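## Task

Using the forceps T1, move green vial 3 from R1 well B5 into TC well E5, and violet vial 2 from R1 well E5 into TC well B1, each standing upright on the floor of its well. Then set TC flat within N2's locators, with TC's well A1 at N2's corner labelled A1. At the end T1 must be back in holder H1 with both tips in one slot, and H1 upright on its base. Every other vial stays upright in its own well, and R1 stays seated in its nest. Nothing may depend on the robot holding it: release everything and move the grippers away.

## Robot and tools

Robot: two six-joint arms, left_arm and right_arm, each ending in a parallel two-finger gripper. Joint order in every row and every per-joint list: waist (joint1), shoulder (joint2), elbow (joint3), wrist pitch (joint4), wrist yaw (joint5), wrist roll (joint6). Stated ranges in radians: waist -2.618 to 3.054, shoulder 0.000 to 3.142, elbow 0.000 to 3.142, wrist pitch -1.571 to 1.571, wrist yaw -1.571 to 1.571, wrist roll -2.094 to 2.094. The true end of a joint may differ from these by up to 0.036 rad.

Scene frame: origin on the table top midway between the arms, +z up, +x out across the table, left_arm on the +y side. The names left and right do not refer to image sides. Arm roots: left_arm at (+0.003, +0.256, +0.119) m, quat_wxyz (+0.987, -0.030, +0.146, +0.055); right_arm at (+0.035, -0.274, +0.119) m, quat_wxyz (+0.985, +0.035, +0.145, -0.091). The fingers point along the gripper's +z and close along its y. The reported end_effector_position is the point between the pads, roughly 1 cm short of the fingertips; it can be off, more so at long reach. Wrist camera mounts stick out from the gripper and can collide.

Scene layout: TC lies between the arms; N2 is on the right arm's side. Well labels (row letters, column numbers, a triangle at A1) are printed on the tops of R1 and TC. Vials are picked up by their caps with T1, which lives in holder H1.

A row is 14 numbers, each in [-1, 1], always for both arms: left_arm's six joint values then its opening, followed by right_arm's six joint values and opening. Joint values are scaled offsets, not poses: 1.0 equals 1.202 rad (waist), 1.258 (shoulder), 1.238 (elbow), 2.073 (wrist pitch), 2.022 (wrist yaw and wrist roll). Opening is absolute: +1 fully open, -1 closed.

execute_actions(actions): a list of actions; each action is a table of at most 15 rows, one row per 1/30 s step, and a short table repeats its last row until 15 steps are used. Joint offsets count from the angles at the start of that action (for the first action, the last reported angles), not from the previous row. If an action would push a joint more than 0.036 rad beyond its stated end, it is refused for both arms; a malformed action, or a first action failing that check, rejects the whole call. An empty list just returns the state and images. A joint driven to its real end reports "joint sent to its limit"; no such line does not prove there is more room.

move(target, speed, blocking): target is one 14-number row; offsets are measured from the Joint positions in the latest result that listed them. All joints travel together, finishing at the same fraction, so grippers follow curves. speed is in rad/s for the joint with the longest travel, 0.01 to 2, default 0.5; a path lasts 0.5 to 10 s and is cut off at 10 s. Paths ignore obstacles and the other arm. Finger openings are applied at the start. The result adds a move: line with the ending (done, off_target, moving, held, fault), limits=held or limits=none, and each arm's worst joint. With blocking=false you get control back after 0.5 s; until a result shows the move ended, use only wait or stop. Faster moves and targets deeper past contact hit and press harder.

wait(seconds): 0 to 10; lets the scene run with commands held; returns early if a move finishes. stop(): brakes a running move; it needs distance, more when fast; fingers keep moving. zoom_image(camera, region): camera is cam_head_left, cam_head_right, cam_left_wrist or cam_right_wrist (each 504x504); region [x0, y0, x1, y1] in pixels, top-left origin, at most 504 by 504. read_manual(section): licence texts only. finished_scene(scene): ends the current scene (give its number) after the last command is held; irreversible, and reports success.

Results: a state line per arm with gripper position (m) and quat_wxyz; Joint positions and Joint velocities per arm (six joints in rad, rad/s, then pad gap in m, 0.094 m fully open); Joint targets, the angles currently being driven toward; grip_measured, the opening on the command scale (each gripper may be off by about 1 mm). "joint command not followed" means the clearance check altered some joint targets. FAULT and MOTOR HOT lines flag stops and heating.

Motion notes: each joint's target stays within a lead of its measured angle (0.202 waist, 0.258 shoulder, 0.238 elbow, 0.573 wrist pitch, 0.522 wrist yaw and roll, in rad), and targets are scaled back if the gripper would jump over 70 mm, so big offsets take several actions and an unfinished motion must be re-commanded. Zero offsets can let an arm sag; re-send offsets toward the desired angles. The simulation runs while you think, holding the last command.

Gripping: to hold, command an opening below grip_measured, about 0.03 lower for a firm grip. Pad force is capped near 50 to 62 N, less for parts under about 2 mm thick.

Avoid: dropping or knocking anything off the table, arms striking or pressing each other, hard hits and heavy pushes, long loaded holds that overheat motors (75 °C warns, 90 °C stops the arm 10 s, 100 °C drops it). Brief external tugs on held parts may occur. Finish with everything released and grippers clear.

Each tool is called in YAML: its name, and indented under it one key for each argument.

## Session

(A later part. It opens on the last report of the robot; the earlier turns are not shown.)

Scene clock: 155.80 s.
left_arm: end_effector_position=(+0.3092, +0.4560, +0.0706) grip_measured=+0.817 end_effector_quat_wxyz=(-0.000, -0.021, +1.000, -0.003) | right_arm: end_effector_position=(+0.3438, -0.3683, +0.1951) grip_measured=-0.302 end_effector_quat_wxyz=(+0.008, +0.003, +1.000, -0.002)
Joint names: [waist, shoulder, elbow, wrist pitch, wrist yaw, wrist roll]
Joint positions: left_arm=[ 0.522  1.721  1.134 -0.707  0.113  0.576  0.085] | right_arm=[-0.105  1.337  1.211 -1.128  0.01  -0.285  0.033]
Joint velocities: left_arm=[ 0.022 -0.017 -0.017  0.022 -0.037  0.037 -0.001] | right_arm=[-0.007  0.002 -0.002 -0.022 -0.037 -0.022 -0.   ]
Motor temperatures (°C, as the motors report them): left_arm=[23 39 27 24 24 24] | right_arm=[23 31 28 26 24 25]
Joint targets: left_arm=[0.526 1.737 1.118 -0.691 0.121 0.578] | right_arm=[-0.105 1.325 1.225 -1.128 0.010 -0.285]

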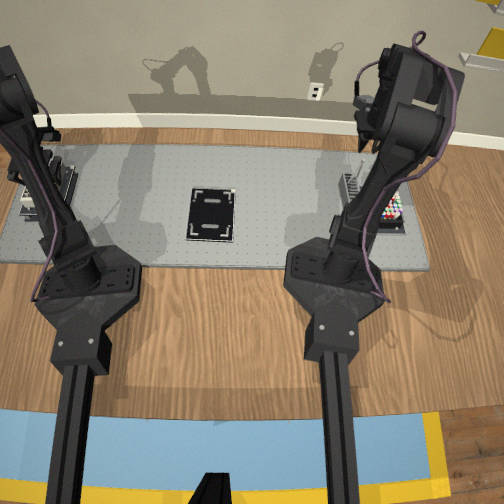

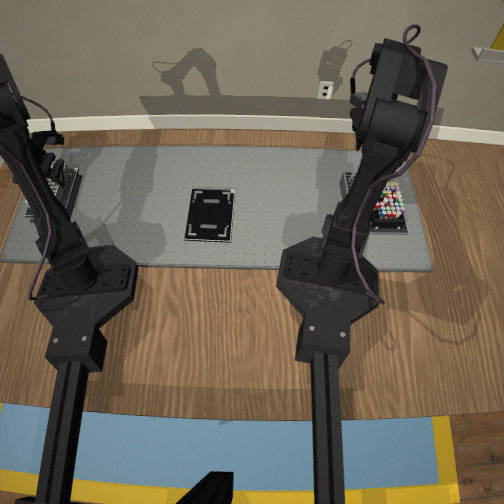

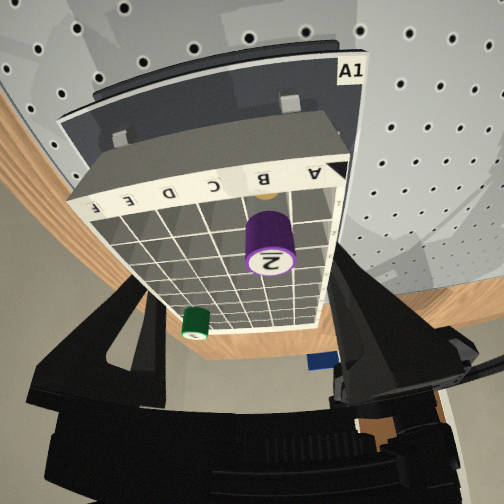

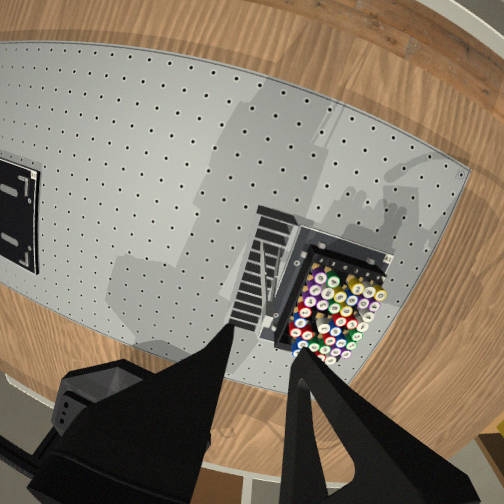

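execute_actions:
  actions:
    - [[0.003,0.0215,-0.0242,0.0082,0.004,0.001,0.78,0,-0.0095,0.0113,0,0,0,-0.3],[0.003,0.0215,-0.0230,0.0092,0.004,0.001,0.78,0,-0.0095,0.0113,0,0,0,-0.3],[0.003,0.0140,-0.0144,0.0100,0.004,0.001,0.78,0,-0.0095,0.0113,0,0,0,-0.3],[0.003,0.0145,-0.0148,0.0107,0.004,0.001,0.78,0,-0.0095,0.0113,0,0,0,-0.3],[0.003,0.0151,-0.0152,0.0112,0.004,0.001,0.78,0,-0.0095,0.0113,0,0,0,-0.3],[0.003,0.0158,-0.0156,0.0117,0.004,0.001,0.78,0,-0.0095,0.0113,0,0,0,-0.3],[0.003,0.0165,-0.0159,0.0123,0.004,0.001,0.78,0,-0.0095,0.0113,0,0,0,-0.3],[0.003,0.0172,-0.0163,0.0128,0.004,0.001,0.78,0,-0.0095,0.0113,0,0,0,-0.3],[0.003,0.0179,-0.0167,0.0133,0.004,0.001,0.78,0,-0.0095,0.0113,0,0,0,-0.3],[0.003,0.0184,-0.0170,0.0137,0.004,0.001,0.78,0,-0.0095,0.0113,0,0,0,-0.3],[0.003,0.0188,-0.0172,0.0137,0.004,0.001,0.78,0,-0.0095,0.0113,0,0,0,-0.3],[0.003,0.0188,-0.0172,0.0136,0.004,0.001,0.78,0,-0.0095,0.0113,0,0,0,-0.3],[0.003,0.0188,-0.0172,0.0133,0.004,0.001,0.78,0,-0.0095,0.0113,0,0,0,-0.3],[0.003,0.0188,-0.0172,0.0131,0.004,0.001,0.78,0,-0.0095,0.0113,0,0,0,-0.3],[0.003,0.0188,-0.0172,0.0126,0.004,0.001,0.78,0,-0.0095,0.0113,0,0,0,-0.3]]

zoom_image:
  camera: "cam_left_wrist"
  region: [60, 100, 180, 220]

zoom_image:
  camera: "cam_left_wrist"
  region: [260, 50, 380, 170]

zoom_image:
  camera: "cam_head_left"
  region: [0, 150, 90, 240]

Scene clock: 157.30 s.
left_arm: end_effector_position=(+0.3088, +0.4560, +0.0677) grip_measured=+0.817 end_effector_quat_wxyz=(-0.000, -0.021, +1.000, -0.003) | right_arm: end_effector_position=(+0.3438, -0.3683, +0.1951) grip_measured=-0.302 end_effector_quat_wxyz=(+0.008, +0.003, +1.000, -0.002)
Joint names: [waist, shoulder, elbow, wrist pitch, wrist yaw, wrist roll]
Joint positions: left_arm=[ 0.522  1.727  1.129 -0.697  0.114  0.577  0.085] | right_arm=[-0.105  1.337  1.211 -1.128  0.01  -0.285  0.033]
Joint velocities: left_arm=[-0.002 -0.022 -0.007  0.066 -0.051 -0.066 -0.001] | right_arm=[-0.002 -0.007 -0.002  0.007 -0.007  0.022 -0.   ]
Motor temperatures (°C, as the motors report them): left_arm=[23 39 27 24 24 24] | right_arm=[23 31 28 26 24 25]
Joint targets: left_arm=[0.526 1.745 1.112 -0.681 0.121 0.578] | right_arm=[-0.105 1.325 1.225 -1.128 0.010 -0.285]

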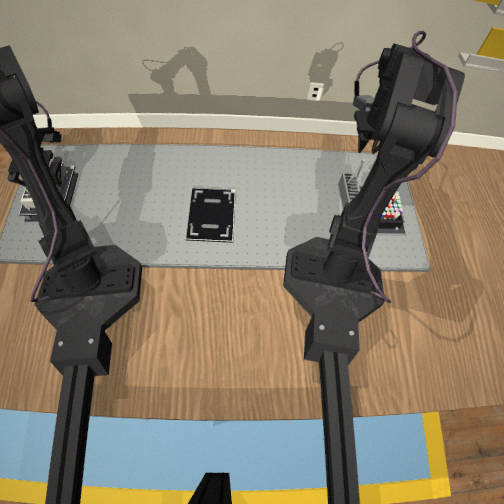

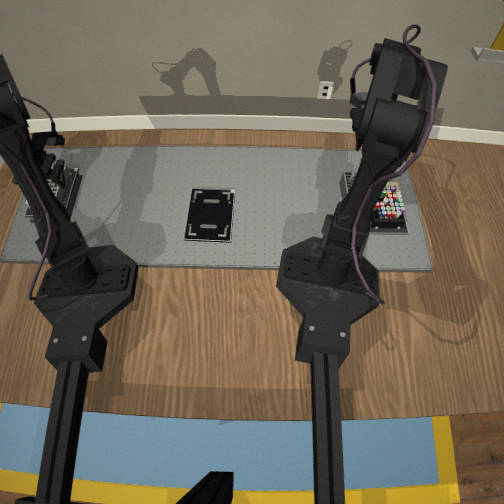

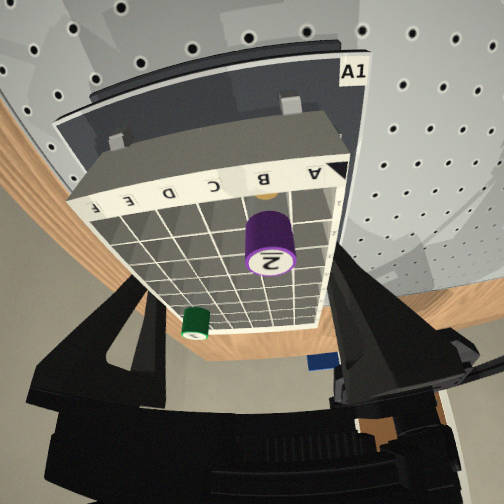

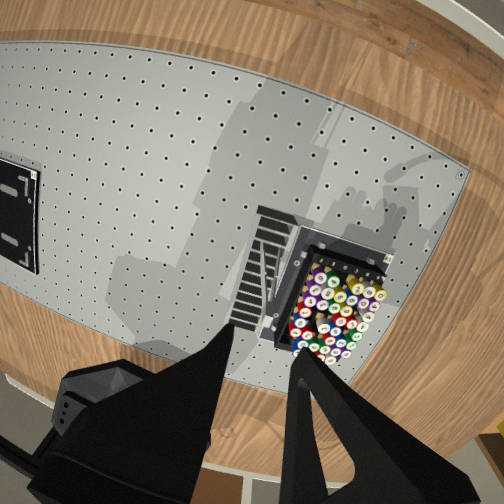

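Region (60, 100, 180, 220) of cam_left_wrist's 504x504 image, scaled by 4.200, with more detail than that image has.

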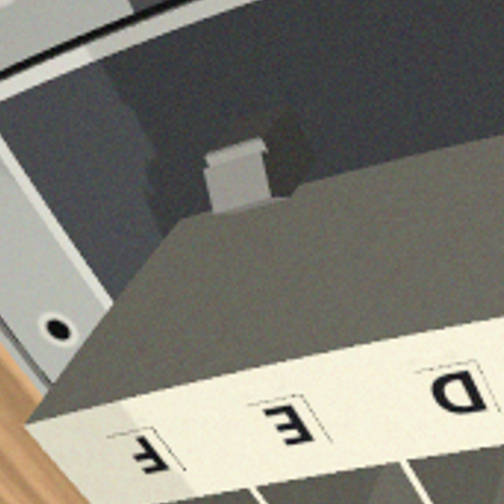

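Region (260, 50, 380, 170) of cam_left_wrist's 504x504 image, scaled by 4.200, with more detail than that image has.

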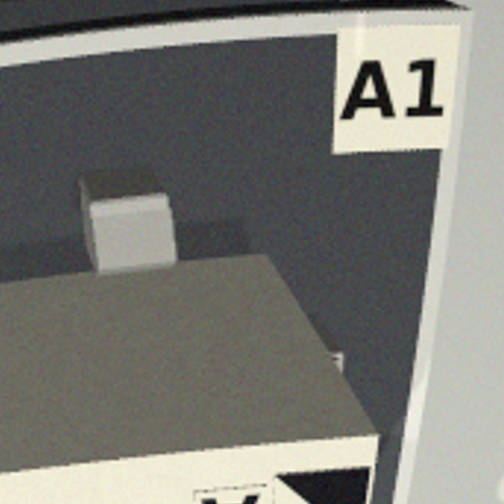

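Region (0, 150, 90, 240) of cam_head_left's 504x504 image, scaled by 5.600, with more detail than that image has.

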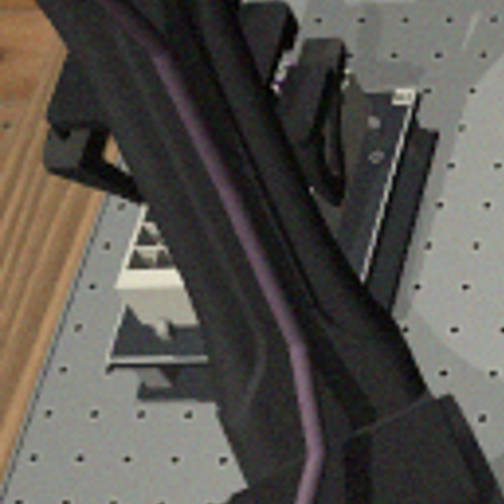

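execute_actions:
  actions:
    - [[0.003,0.0223,-0.0242,0.0095,0.004,0.001,0.78,0,-0.0095,0.0113,0,0,0,-0.3],[0.003,0.0223,-0.0230,0.0108,0.004,0.001,0.78,0,-0.0095,0.0113,0,0,0,-0.3],[0.003,0.0160,-0.0158,0.0121,0.004,0.001,0.78,0,-0.0095,0.0113,0,0,0,-0.3],[0.003,0.0167,-0.0164,0.0130,0.004,0.001,0.78,0,-0.0095,0.0113,0,0,0,-0.3],[0.003,0.0173,-0.0169,0.0138,0.004,0.001,0.78,0,-0.0095,0.0113,0,0,0,-0.3],[0.003,0.0180,-0.0174,0.0146,0.004,0.001,0.78,0,-0.0095,0.0113,0,0,0,-0.3],[0.003,0.0187,-0.0180,0.0154,0.004,0.001,0.78,0,-0.0095,0.0113,0,0,0,-0.3],[0.003,0.0193,-0.0186,0.0162,0.004,0.001,0.78,0,-0.0095,0.0113,0,0,0,-0.3],[0.003,0.0200,-0.0191,0.0169,0.004,0.001,0.78,0,-0.0095,0.0113,0,0,0,-0.3],[0.003,0.0206,-0.0195,0.0175,0.004,0.001,0.78,0,-0.0095,0.0113,0,0,0,-0.3],[0.003,0.0208,-0.0198,0.0176,0.004,0.001,0.78,0,-0.0095,0.0113,0,0,0,-0.3],[0.003,0.0208,-0.0198,0.0173,0.004,0.001,0.78,0,-0.0095,0.0113,0,0,0,-0.3],[0.003,0.0208,-0.0198,0.0168,0.004,0.001,0.78,0,-0.0095,0.0113,0,0,0,-0.3],[0.003,0.0208,-0.0198,0.0166,0.004,0.001,0.78,0,-0.0095,0.0113,0,0,0,-0.3],[0.003,0.0208,-0.0198,0.0159,0.004,0.001,0.78,0,-0.0095,0.0113,0,0,0,-0.3]]

zoom_image:
  camera: "cam_left_wrist"
  region: [60, 100, 180, 220]

zoom_image:
  camera: "cam_left_wrist"
  region: [260, 50, 380, 170]

zoom_image:
  camera: "cam_head_left"
  region: [0, 150, 90, 240]

Scene clock: 158.90 s.
left_arm: end_effector_position=(+0.3087, +0.4560, +0.0646) grip_measured=+0.817 end_effector_quat_wxyz=(-0.000, -0.021, +1.000, -0.004) | right_arm: end_effector_position=(+0.3438, -0.3683, +0.1951) grip_measured=-0.302 end_effector_quat_wxyz=(+0.008, +0.003, +1.000, -0.002)
Joint names: [waist, shoulder, elbow, wrist pitch, wrist yaw, wrist roll]
Joint positions: left_arm=[ 0.522  1.735  1.125 -0.686  0.116  0.577  0.085] | right_arm=[-0.105  1.337  1.211 -1.128  0.01  -0.285  0.033]
Joint velocities: left_arm=[-0.002 -0.012  0.007  0.007 -0.022 -0.022 -0.001] | right_arm=[-0.027 -0.012  0.002  0.022 -0.066  0.022 -0.   ]
Motor temperatures (°C, as the motors report them): left_arm=[23 39 27 24 24 24] | right_arm=[23 31 28 26 24 25]
Joint targets: left_arm=[0.526 1.753 1.105 -0.664 0.122 0.579] | right_arm=[-0.105 1.325 1.225 -1.128 0.010 -0.285]

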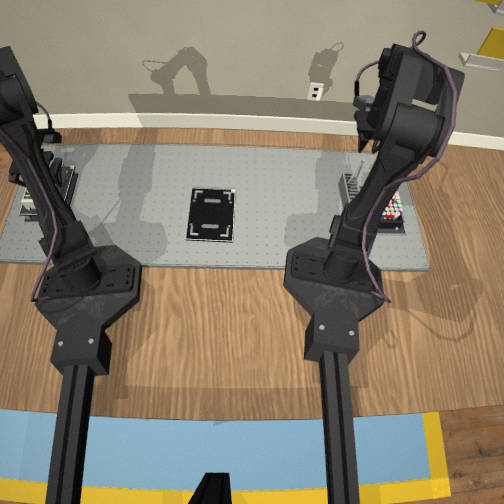

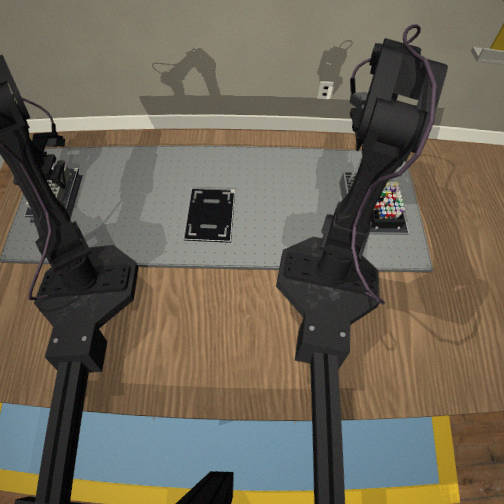

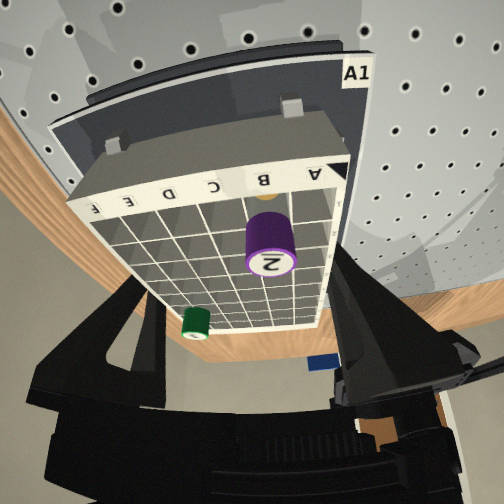

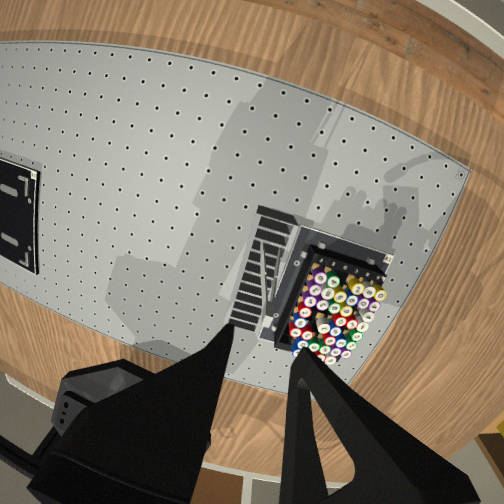

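Region (60, 100, 180, 220) of cam_left_wrist's 504x504 image, scaled by 4.200, with more detail than that image has.

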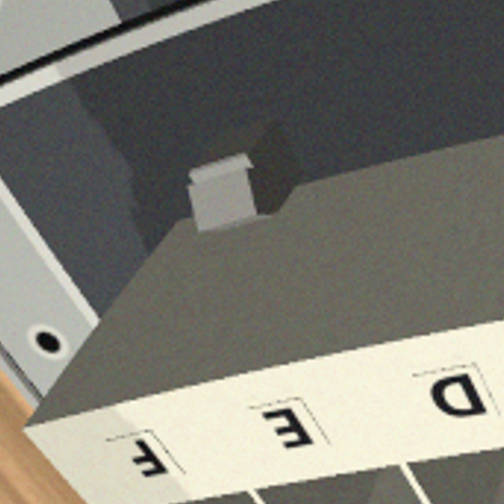

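Region (260, 50, 380, 170) of cam_left_wrist's 504x504 image, scaled by 4.200, with more detail than that image has.

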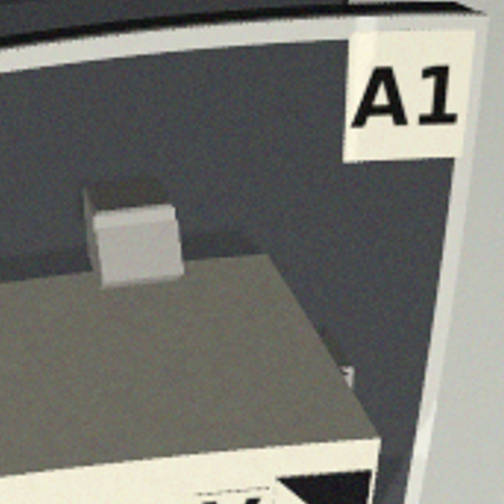

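Region (0, 150, 90, 240) of cam_head_left's 504x504 image, scaled by 5.600, with more detail than that image has.

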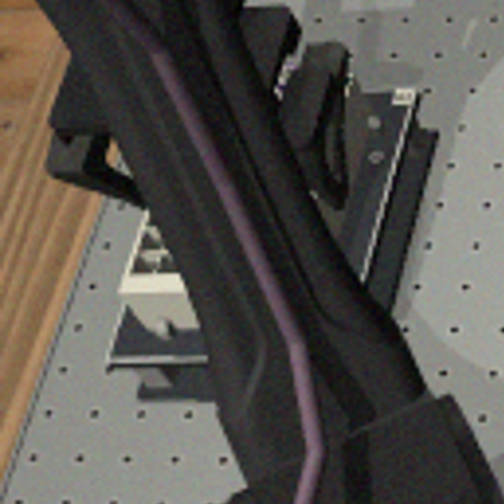

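execute_actions:
  actions:
    - [[0.003,0.010,-0.008,0.006,0.003,0.0,0.79,0,-0.0095,0.0113,0,0,0,-0.3],[0.003,0.008,-0.004,0.003,0.003,0.0,0.80,0,-0.0095,0.0113,0,0,0,-0.3],[0.003,0.008,-0.004,0.003,0.003,0.0,0.81,0,-0.0095,0.0113,0,0,0,-0.3],[0.003,0.008,-0.004,0.003,0.003,0.0,0.82,0,-0.0095,0.0113,0,0,0,-0.3],[0.003,0.008,-0.004,0.003,0.003,0.0,0.835,0,-0.0095,0.0113,0,0,0,-0.3],[0.003,0.008,-0.004,0.003,0.003,0.0,0.85,0,-0.0095,0.0113,0,0,0,-0.3],[0.003,0.008,-0.004,0.003,0.003,0.0,0.87,0,-0.0095,0.0113,0,0,0,-0.3],[0.003,0.008,-0.004,0.003,0.003,0.0,0.90,0,-0.0095,0.0113,0,0,0,-0.3],[0.003,0.008,-0.004,0.003,0.003,0.0,0.93,0,-0.0095,0.0113,0,0,0,-0.3],[0.003,0.008,-0.004,0.003,0.003,0.0,0.96,0,-0.0095,0.0113,0,0,0,-0.3],[0.003,0.008,-0.004,0.003,0.003,0.0,1.0,0,-0.0095,0.0113,0,0,0,-0.3]]

zoom_image:
  camera: "cam_left_wrist"
  region: [60, 100, 180, 220]

zoom_image:
  camera: "cam_left_wrist"
  region: [260, 50, 380, 170]

zoom_image:
  camera: "cam_head_left"
  region: [0, 150, 90, 240]

Scene clock: 159.93 s.
left_arm: end_effector_position=(+0.3087, +0.4560, +0.0646) grip_measured=+1.000 end_effector_quat_wxyz=(-0.000, -0.021, +1.000, -0.004) | right_arm: end_effector_position=(+0.3438, -0.3683, +0.1951) grip_measured=-0.302 end_effector_quat_wxyz=(+0.008, +0.003, +1.000, -0.002)
Joint names: [waist, shoulder, elbow, wrist pitch, wrist yaw, wrist roll]
Joint positions: left_arm=[ 0.522  1.735  1.125 -0.686  0.116  0.577  0.094] | right_arm=[-0.105  1.337  1.211 -1.128  0.01  -0.285  0.033]
Joint velocities: left_arm=[-0.017 -0.002 -0.002 -0.007 -0.037 -0.007  0.   ] | right_arm=[-0.012 -0.002 -0.017 -0.022 -0.022  0.037 -0.   ]
Motor temperatures (°C, as the motors report them): left_arm=[23 39 27 24 24 24] | right_arm=[23 31 28 26 24 25]
Joint targets: left_arm=[0.526 1.745 1.120 -0.680 0.122 0.577] | right_arm=[-0.105 1.325 1.225 -1.128 0.010 -0.285]

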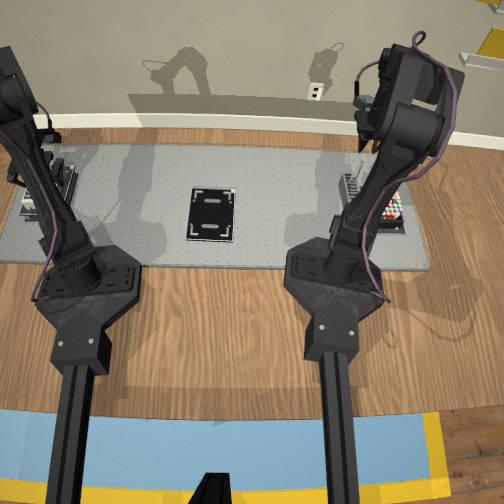

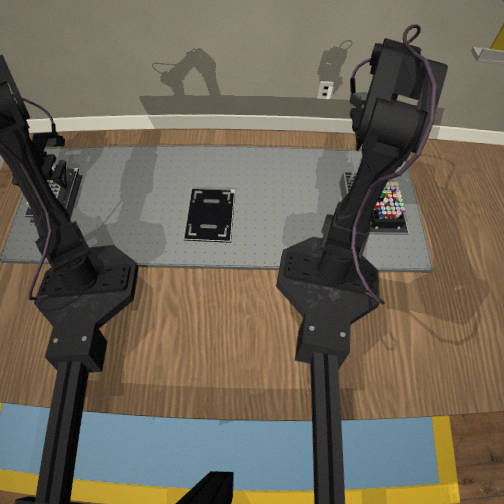

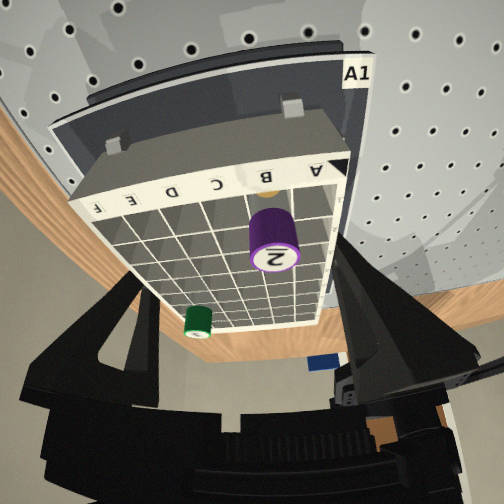

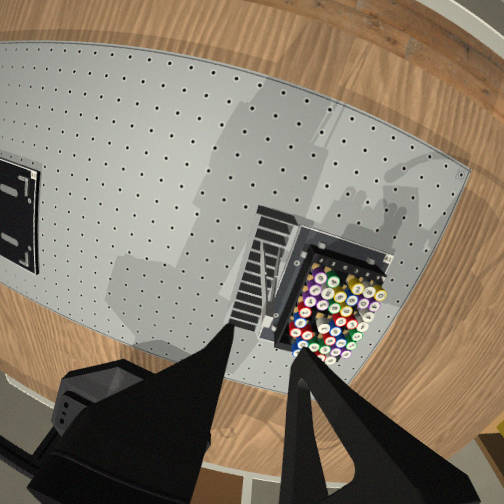

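Region (60, 100, 180, 220) of cam_left_wrist's 504x504 image, scaled by 4.200, with more detail than that image has.

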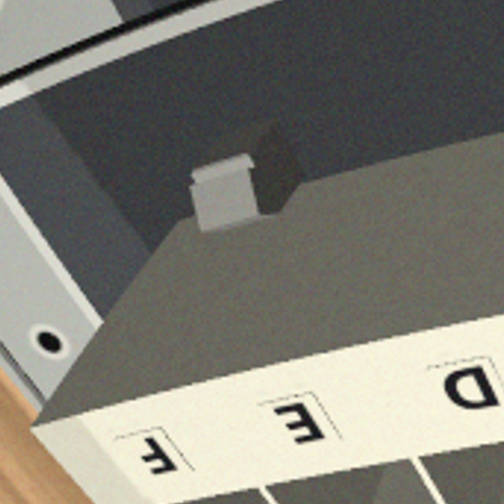

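Region (260, 50, 380, 170) of cam_left_wrist's 504x504 image, scaled by 4.200, with more detail than that image has.

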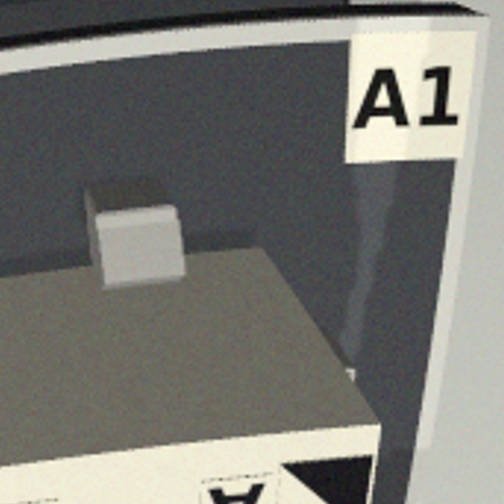

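Region (0, 150, 90, 240) of cam_head_left's 504x504 image, scaled by 5.600, with more detail than that image has.

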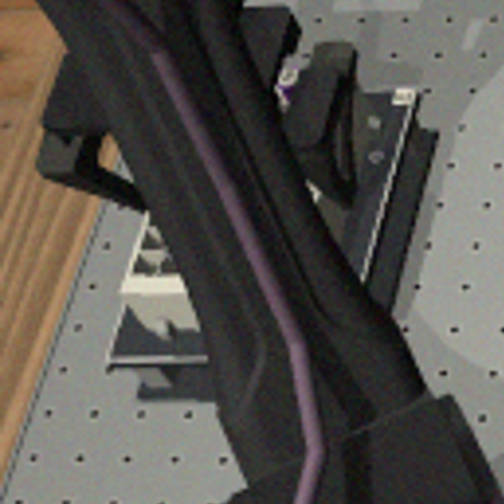

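execute_actions:
  actions:
    - [[0.0091,-0.0350,0.0270,-0.0249,0.003,0,1,0,-0.0095,0.0113,0,0,0,-0.3],[0.0102,-0.0365,0.0288,-0.0355,0.003,0,1,0,-0.0095,0.0113,0,0,0,-0.3],[0.0114,-0.0411,0.0347,-0.0454,0.003,0,1,0,-0.0095,0.0113,0,0,0,-0.3],[0.0125,-0.0470,0.0402,-0.0533,0.003,0,1,0,-0.0095,0.0113,0,0,0,-0.3],[0.0136,-0.0524,0.0454,-0.0597,0.003,0,1,0,-0.0095,0.0113,0,0,0,-0.3],[0.0146,-0.0579,0.0506,-0.0661,0.003,0,1,0,-0.0095,0.0113,0,0,0,-0.3],[0.0157,-0.0633,0.0557,-0.0725,0.003,0,1,0,-0.0095,0.0113,0,0,0,-0.3],[0.0167,-0.0688,0.0609,-0.0789,0.003,0,1,0,-0.0095,0.0113,0,0,0,-0.3],[0.0178,-0.0742,0.0661,-0.0853,0.003,0,1,0,-0.0095,0.0113,0,0,0,-0.3],[0.0188,-0.0797,0.0712,-0.0916,0.003,0,1,0,-0.0095,0.0113,0,0,0,-0.3],[0.0199,-0.0852,0.0764,-0.0980,0.003,0,1,0,-0.0095,0.0113,0,0,0,-0.3],[0.0209,-0.0906,0.0816,-0.1044,0.003,0,1,0,-0.0095,0.0113,0,0,0,-0.3],[0.0220,-0.0961,0.0868,-0.1108,0.003,0,1,0,-0.0095,0.0113,0,0,0,-0.3],[0.0230,-0.1015,0.0919,-0.1172,0.003,0,1,0,-0.0095,0.0113,0,0,0,-0.3],[0.0240,-0.1070,0.0971,-0.1236,0.003,0,1,0,-0.0095,0.0113,0,0,0,-0.3]]
    - [[0.0126,-0.0473,0.0405,-0.0536,0.003,0,1,0,-0.0095,0.0113,0,0,0,-0.3],[0.0136,-0.0528,0.0457,-0.0600,0.003,0,1,0,-0.0095,0.0113,0,0,0,-0.3],[0.0147,-0.0582,0.0509,-0.0664,0.003,0,1,0,-0.0095,0.0113,0,0,0,-0.3],[0.0157,-0.0637,0.0560,-0.0728,0.003,0,1,0,-0.0095,0.0113,0,0,0,-0.3],[0.0168,-0.0691,0.0612,-0.0792,0.003,0,1,0,-0.0095,0.0113,0,0,0,-0.3],[0.0178,-0.0746,0.0664,-0.0856,0.003,0,1,0,-0.0095,0.0113,0,0,0,-0.3],[0.0189,-0.0800,0.0715,-0.0920,0.003,0,1,0,-0.0095,0.0113,0,0,0,-0.3],[0.0199,-0.0855,0.0767,-0.0984,0.003,0,1,0,-0.0095,0.0113,0,0,0,-0.3],[0.0210,-0.0909,0.0819,-0.1048,0.003,0,1,0,-0.0095,0.0113,0,0,0,-0.3],[0.0219,-0.0957,0.0864,-0.1094,0.003,0,1,0,-0.0095,0.0113,0,0,0,-0.3],[0.0225,-0.0987,0.0893,-0.1106,0.003,0,1,0,-0.0095,0.0113,0,0,0,-0.3],[0.0225,-0.0987,0.0893,-0.1084,0.003,0,1,0,-0.0095,0.0113,0,0,0,-0.3],[0.0225,-0.0987,0.0893,-0.1037,0.003,0,1,0,-0.0095,0.0113,0,0,0,-0.3],[0.0225,-0.0987,0.0893,-0.0990,0.003,0,1,0,-0.0095,0.0113,0,0,0,-0.3],[0.0225,-0.0987,0.0893,-0.0973,0.003,0,1,0,-0.0095,0.0113,0,0,0,-0.3]]

Scene clock: 163.57 s.
left_arm: end_effector_position=(+0.3031, +0.4519, +0.1695) grip_measured=+1.000 end_effector_quat_wxyz=(+0.002, -0.037, +0.999, +0.003) | right_arm: end_effector_position=(+0.3438, -0.3683, +0.1951) grip_measured=-0.302 end_effector_quat_wxyz=(+0.008, +0.003, +1.000, -0.002)
Joint names: [waist, shoulder, elbow, wrist pitch, wrist yaw, wrist roll]
Joint positions: left_arm=[ 0.556  1.526  1.298 -1.06   0.116  0.577  0.094] | right_arm=[-0.105  1.337  1.211 -1.128  0.01  -0.285  0.033]
Joint velocities: left_arm=[ 0.007 -0.007 -0.002 -0.007  0.007 -0.007  0.   ] | right_arm=[ 0.002  0.002 -0.007  0.051 -0.051  0.007  0.   ]
Motor temperatures (°C, as the motors report them): left_arm=[23 39 27 24 24 24] | right_arm=[23 31 28 26 24 25]
Joint targets: left_arm=[0.566 1.509 1.321 -1.074 0.122 0.577] | right_arm=[-0.105 1.325 1.225 -1.128 0.010 -0.285]

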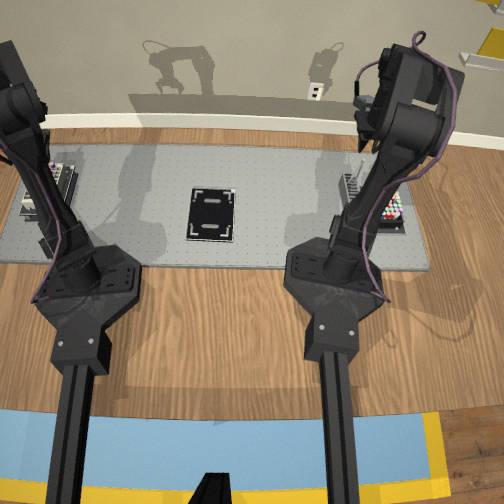

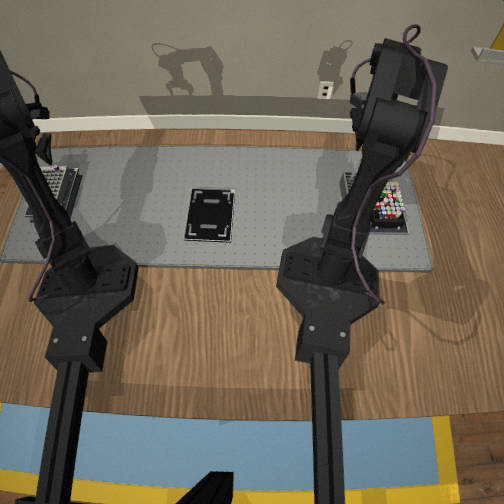

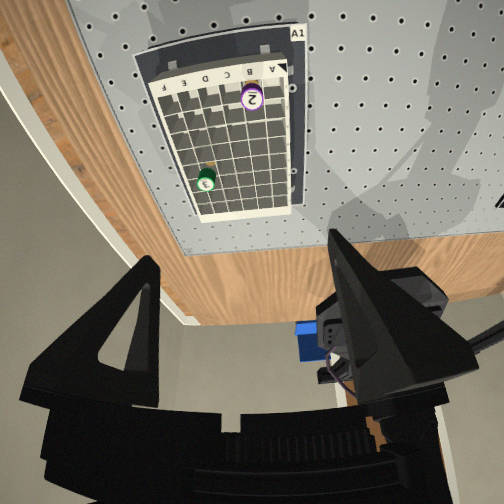

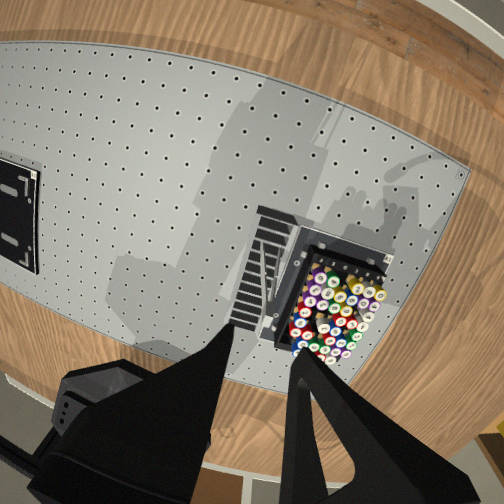

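zoom_image:
  camera: "cam_left_wrist"
  region: [120, 15, 330, 235]

zoom_image:
  camera: "cam_head_right"
  region: [10, 150, 100, 240]

zoom_image:
  camera: "cam_right_wrist"
  region: [210, 190, 410, 390]

Region (120, 15, 330, 235) of cam_left_wrist's 504x504 image, scaled by 2.291, with more detail than that image has; it fills the left 481 columns of this view, and the rest is white.

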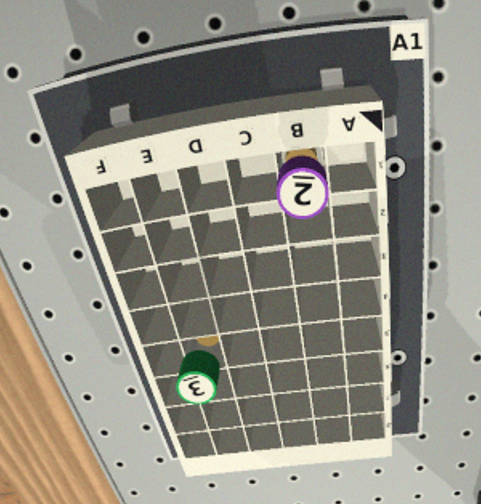

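Region (10, 150, 100, 240) of cam_head_right's 504x504 image, scaled by 5.600, with more detail than that image has.

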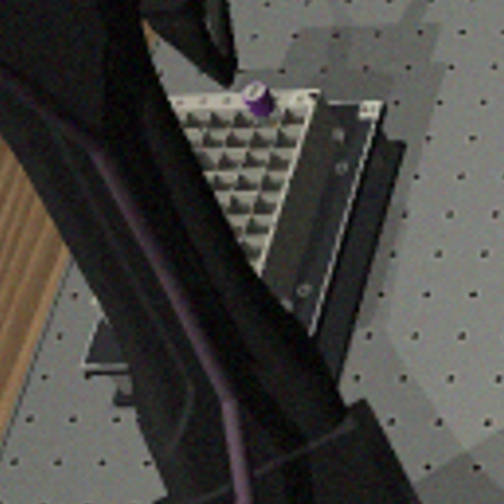

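Region (210, 190, 410, 390) of cam_right_wrist's 504x504 image, scaled by 2.520, with more detail than that image has.

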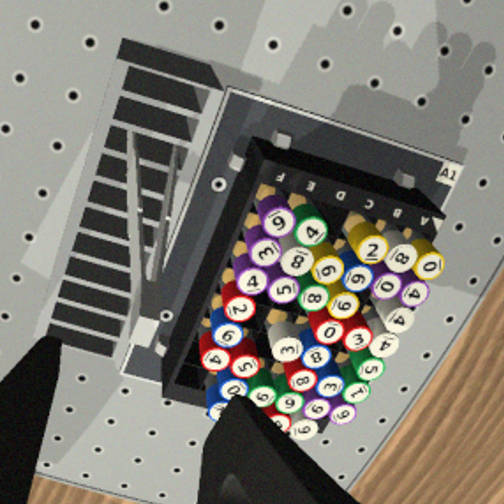

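finished_scene:
  scene: 2

The scene is finished: the task was done.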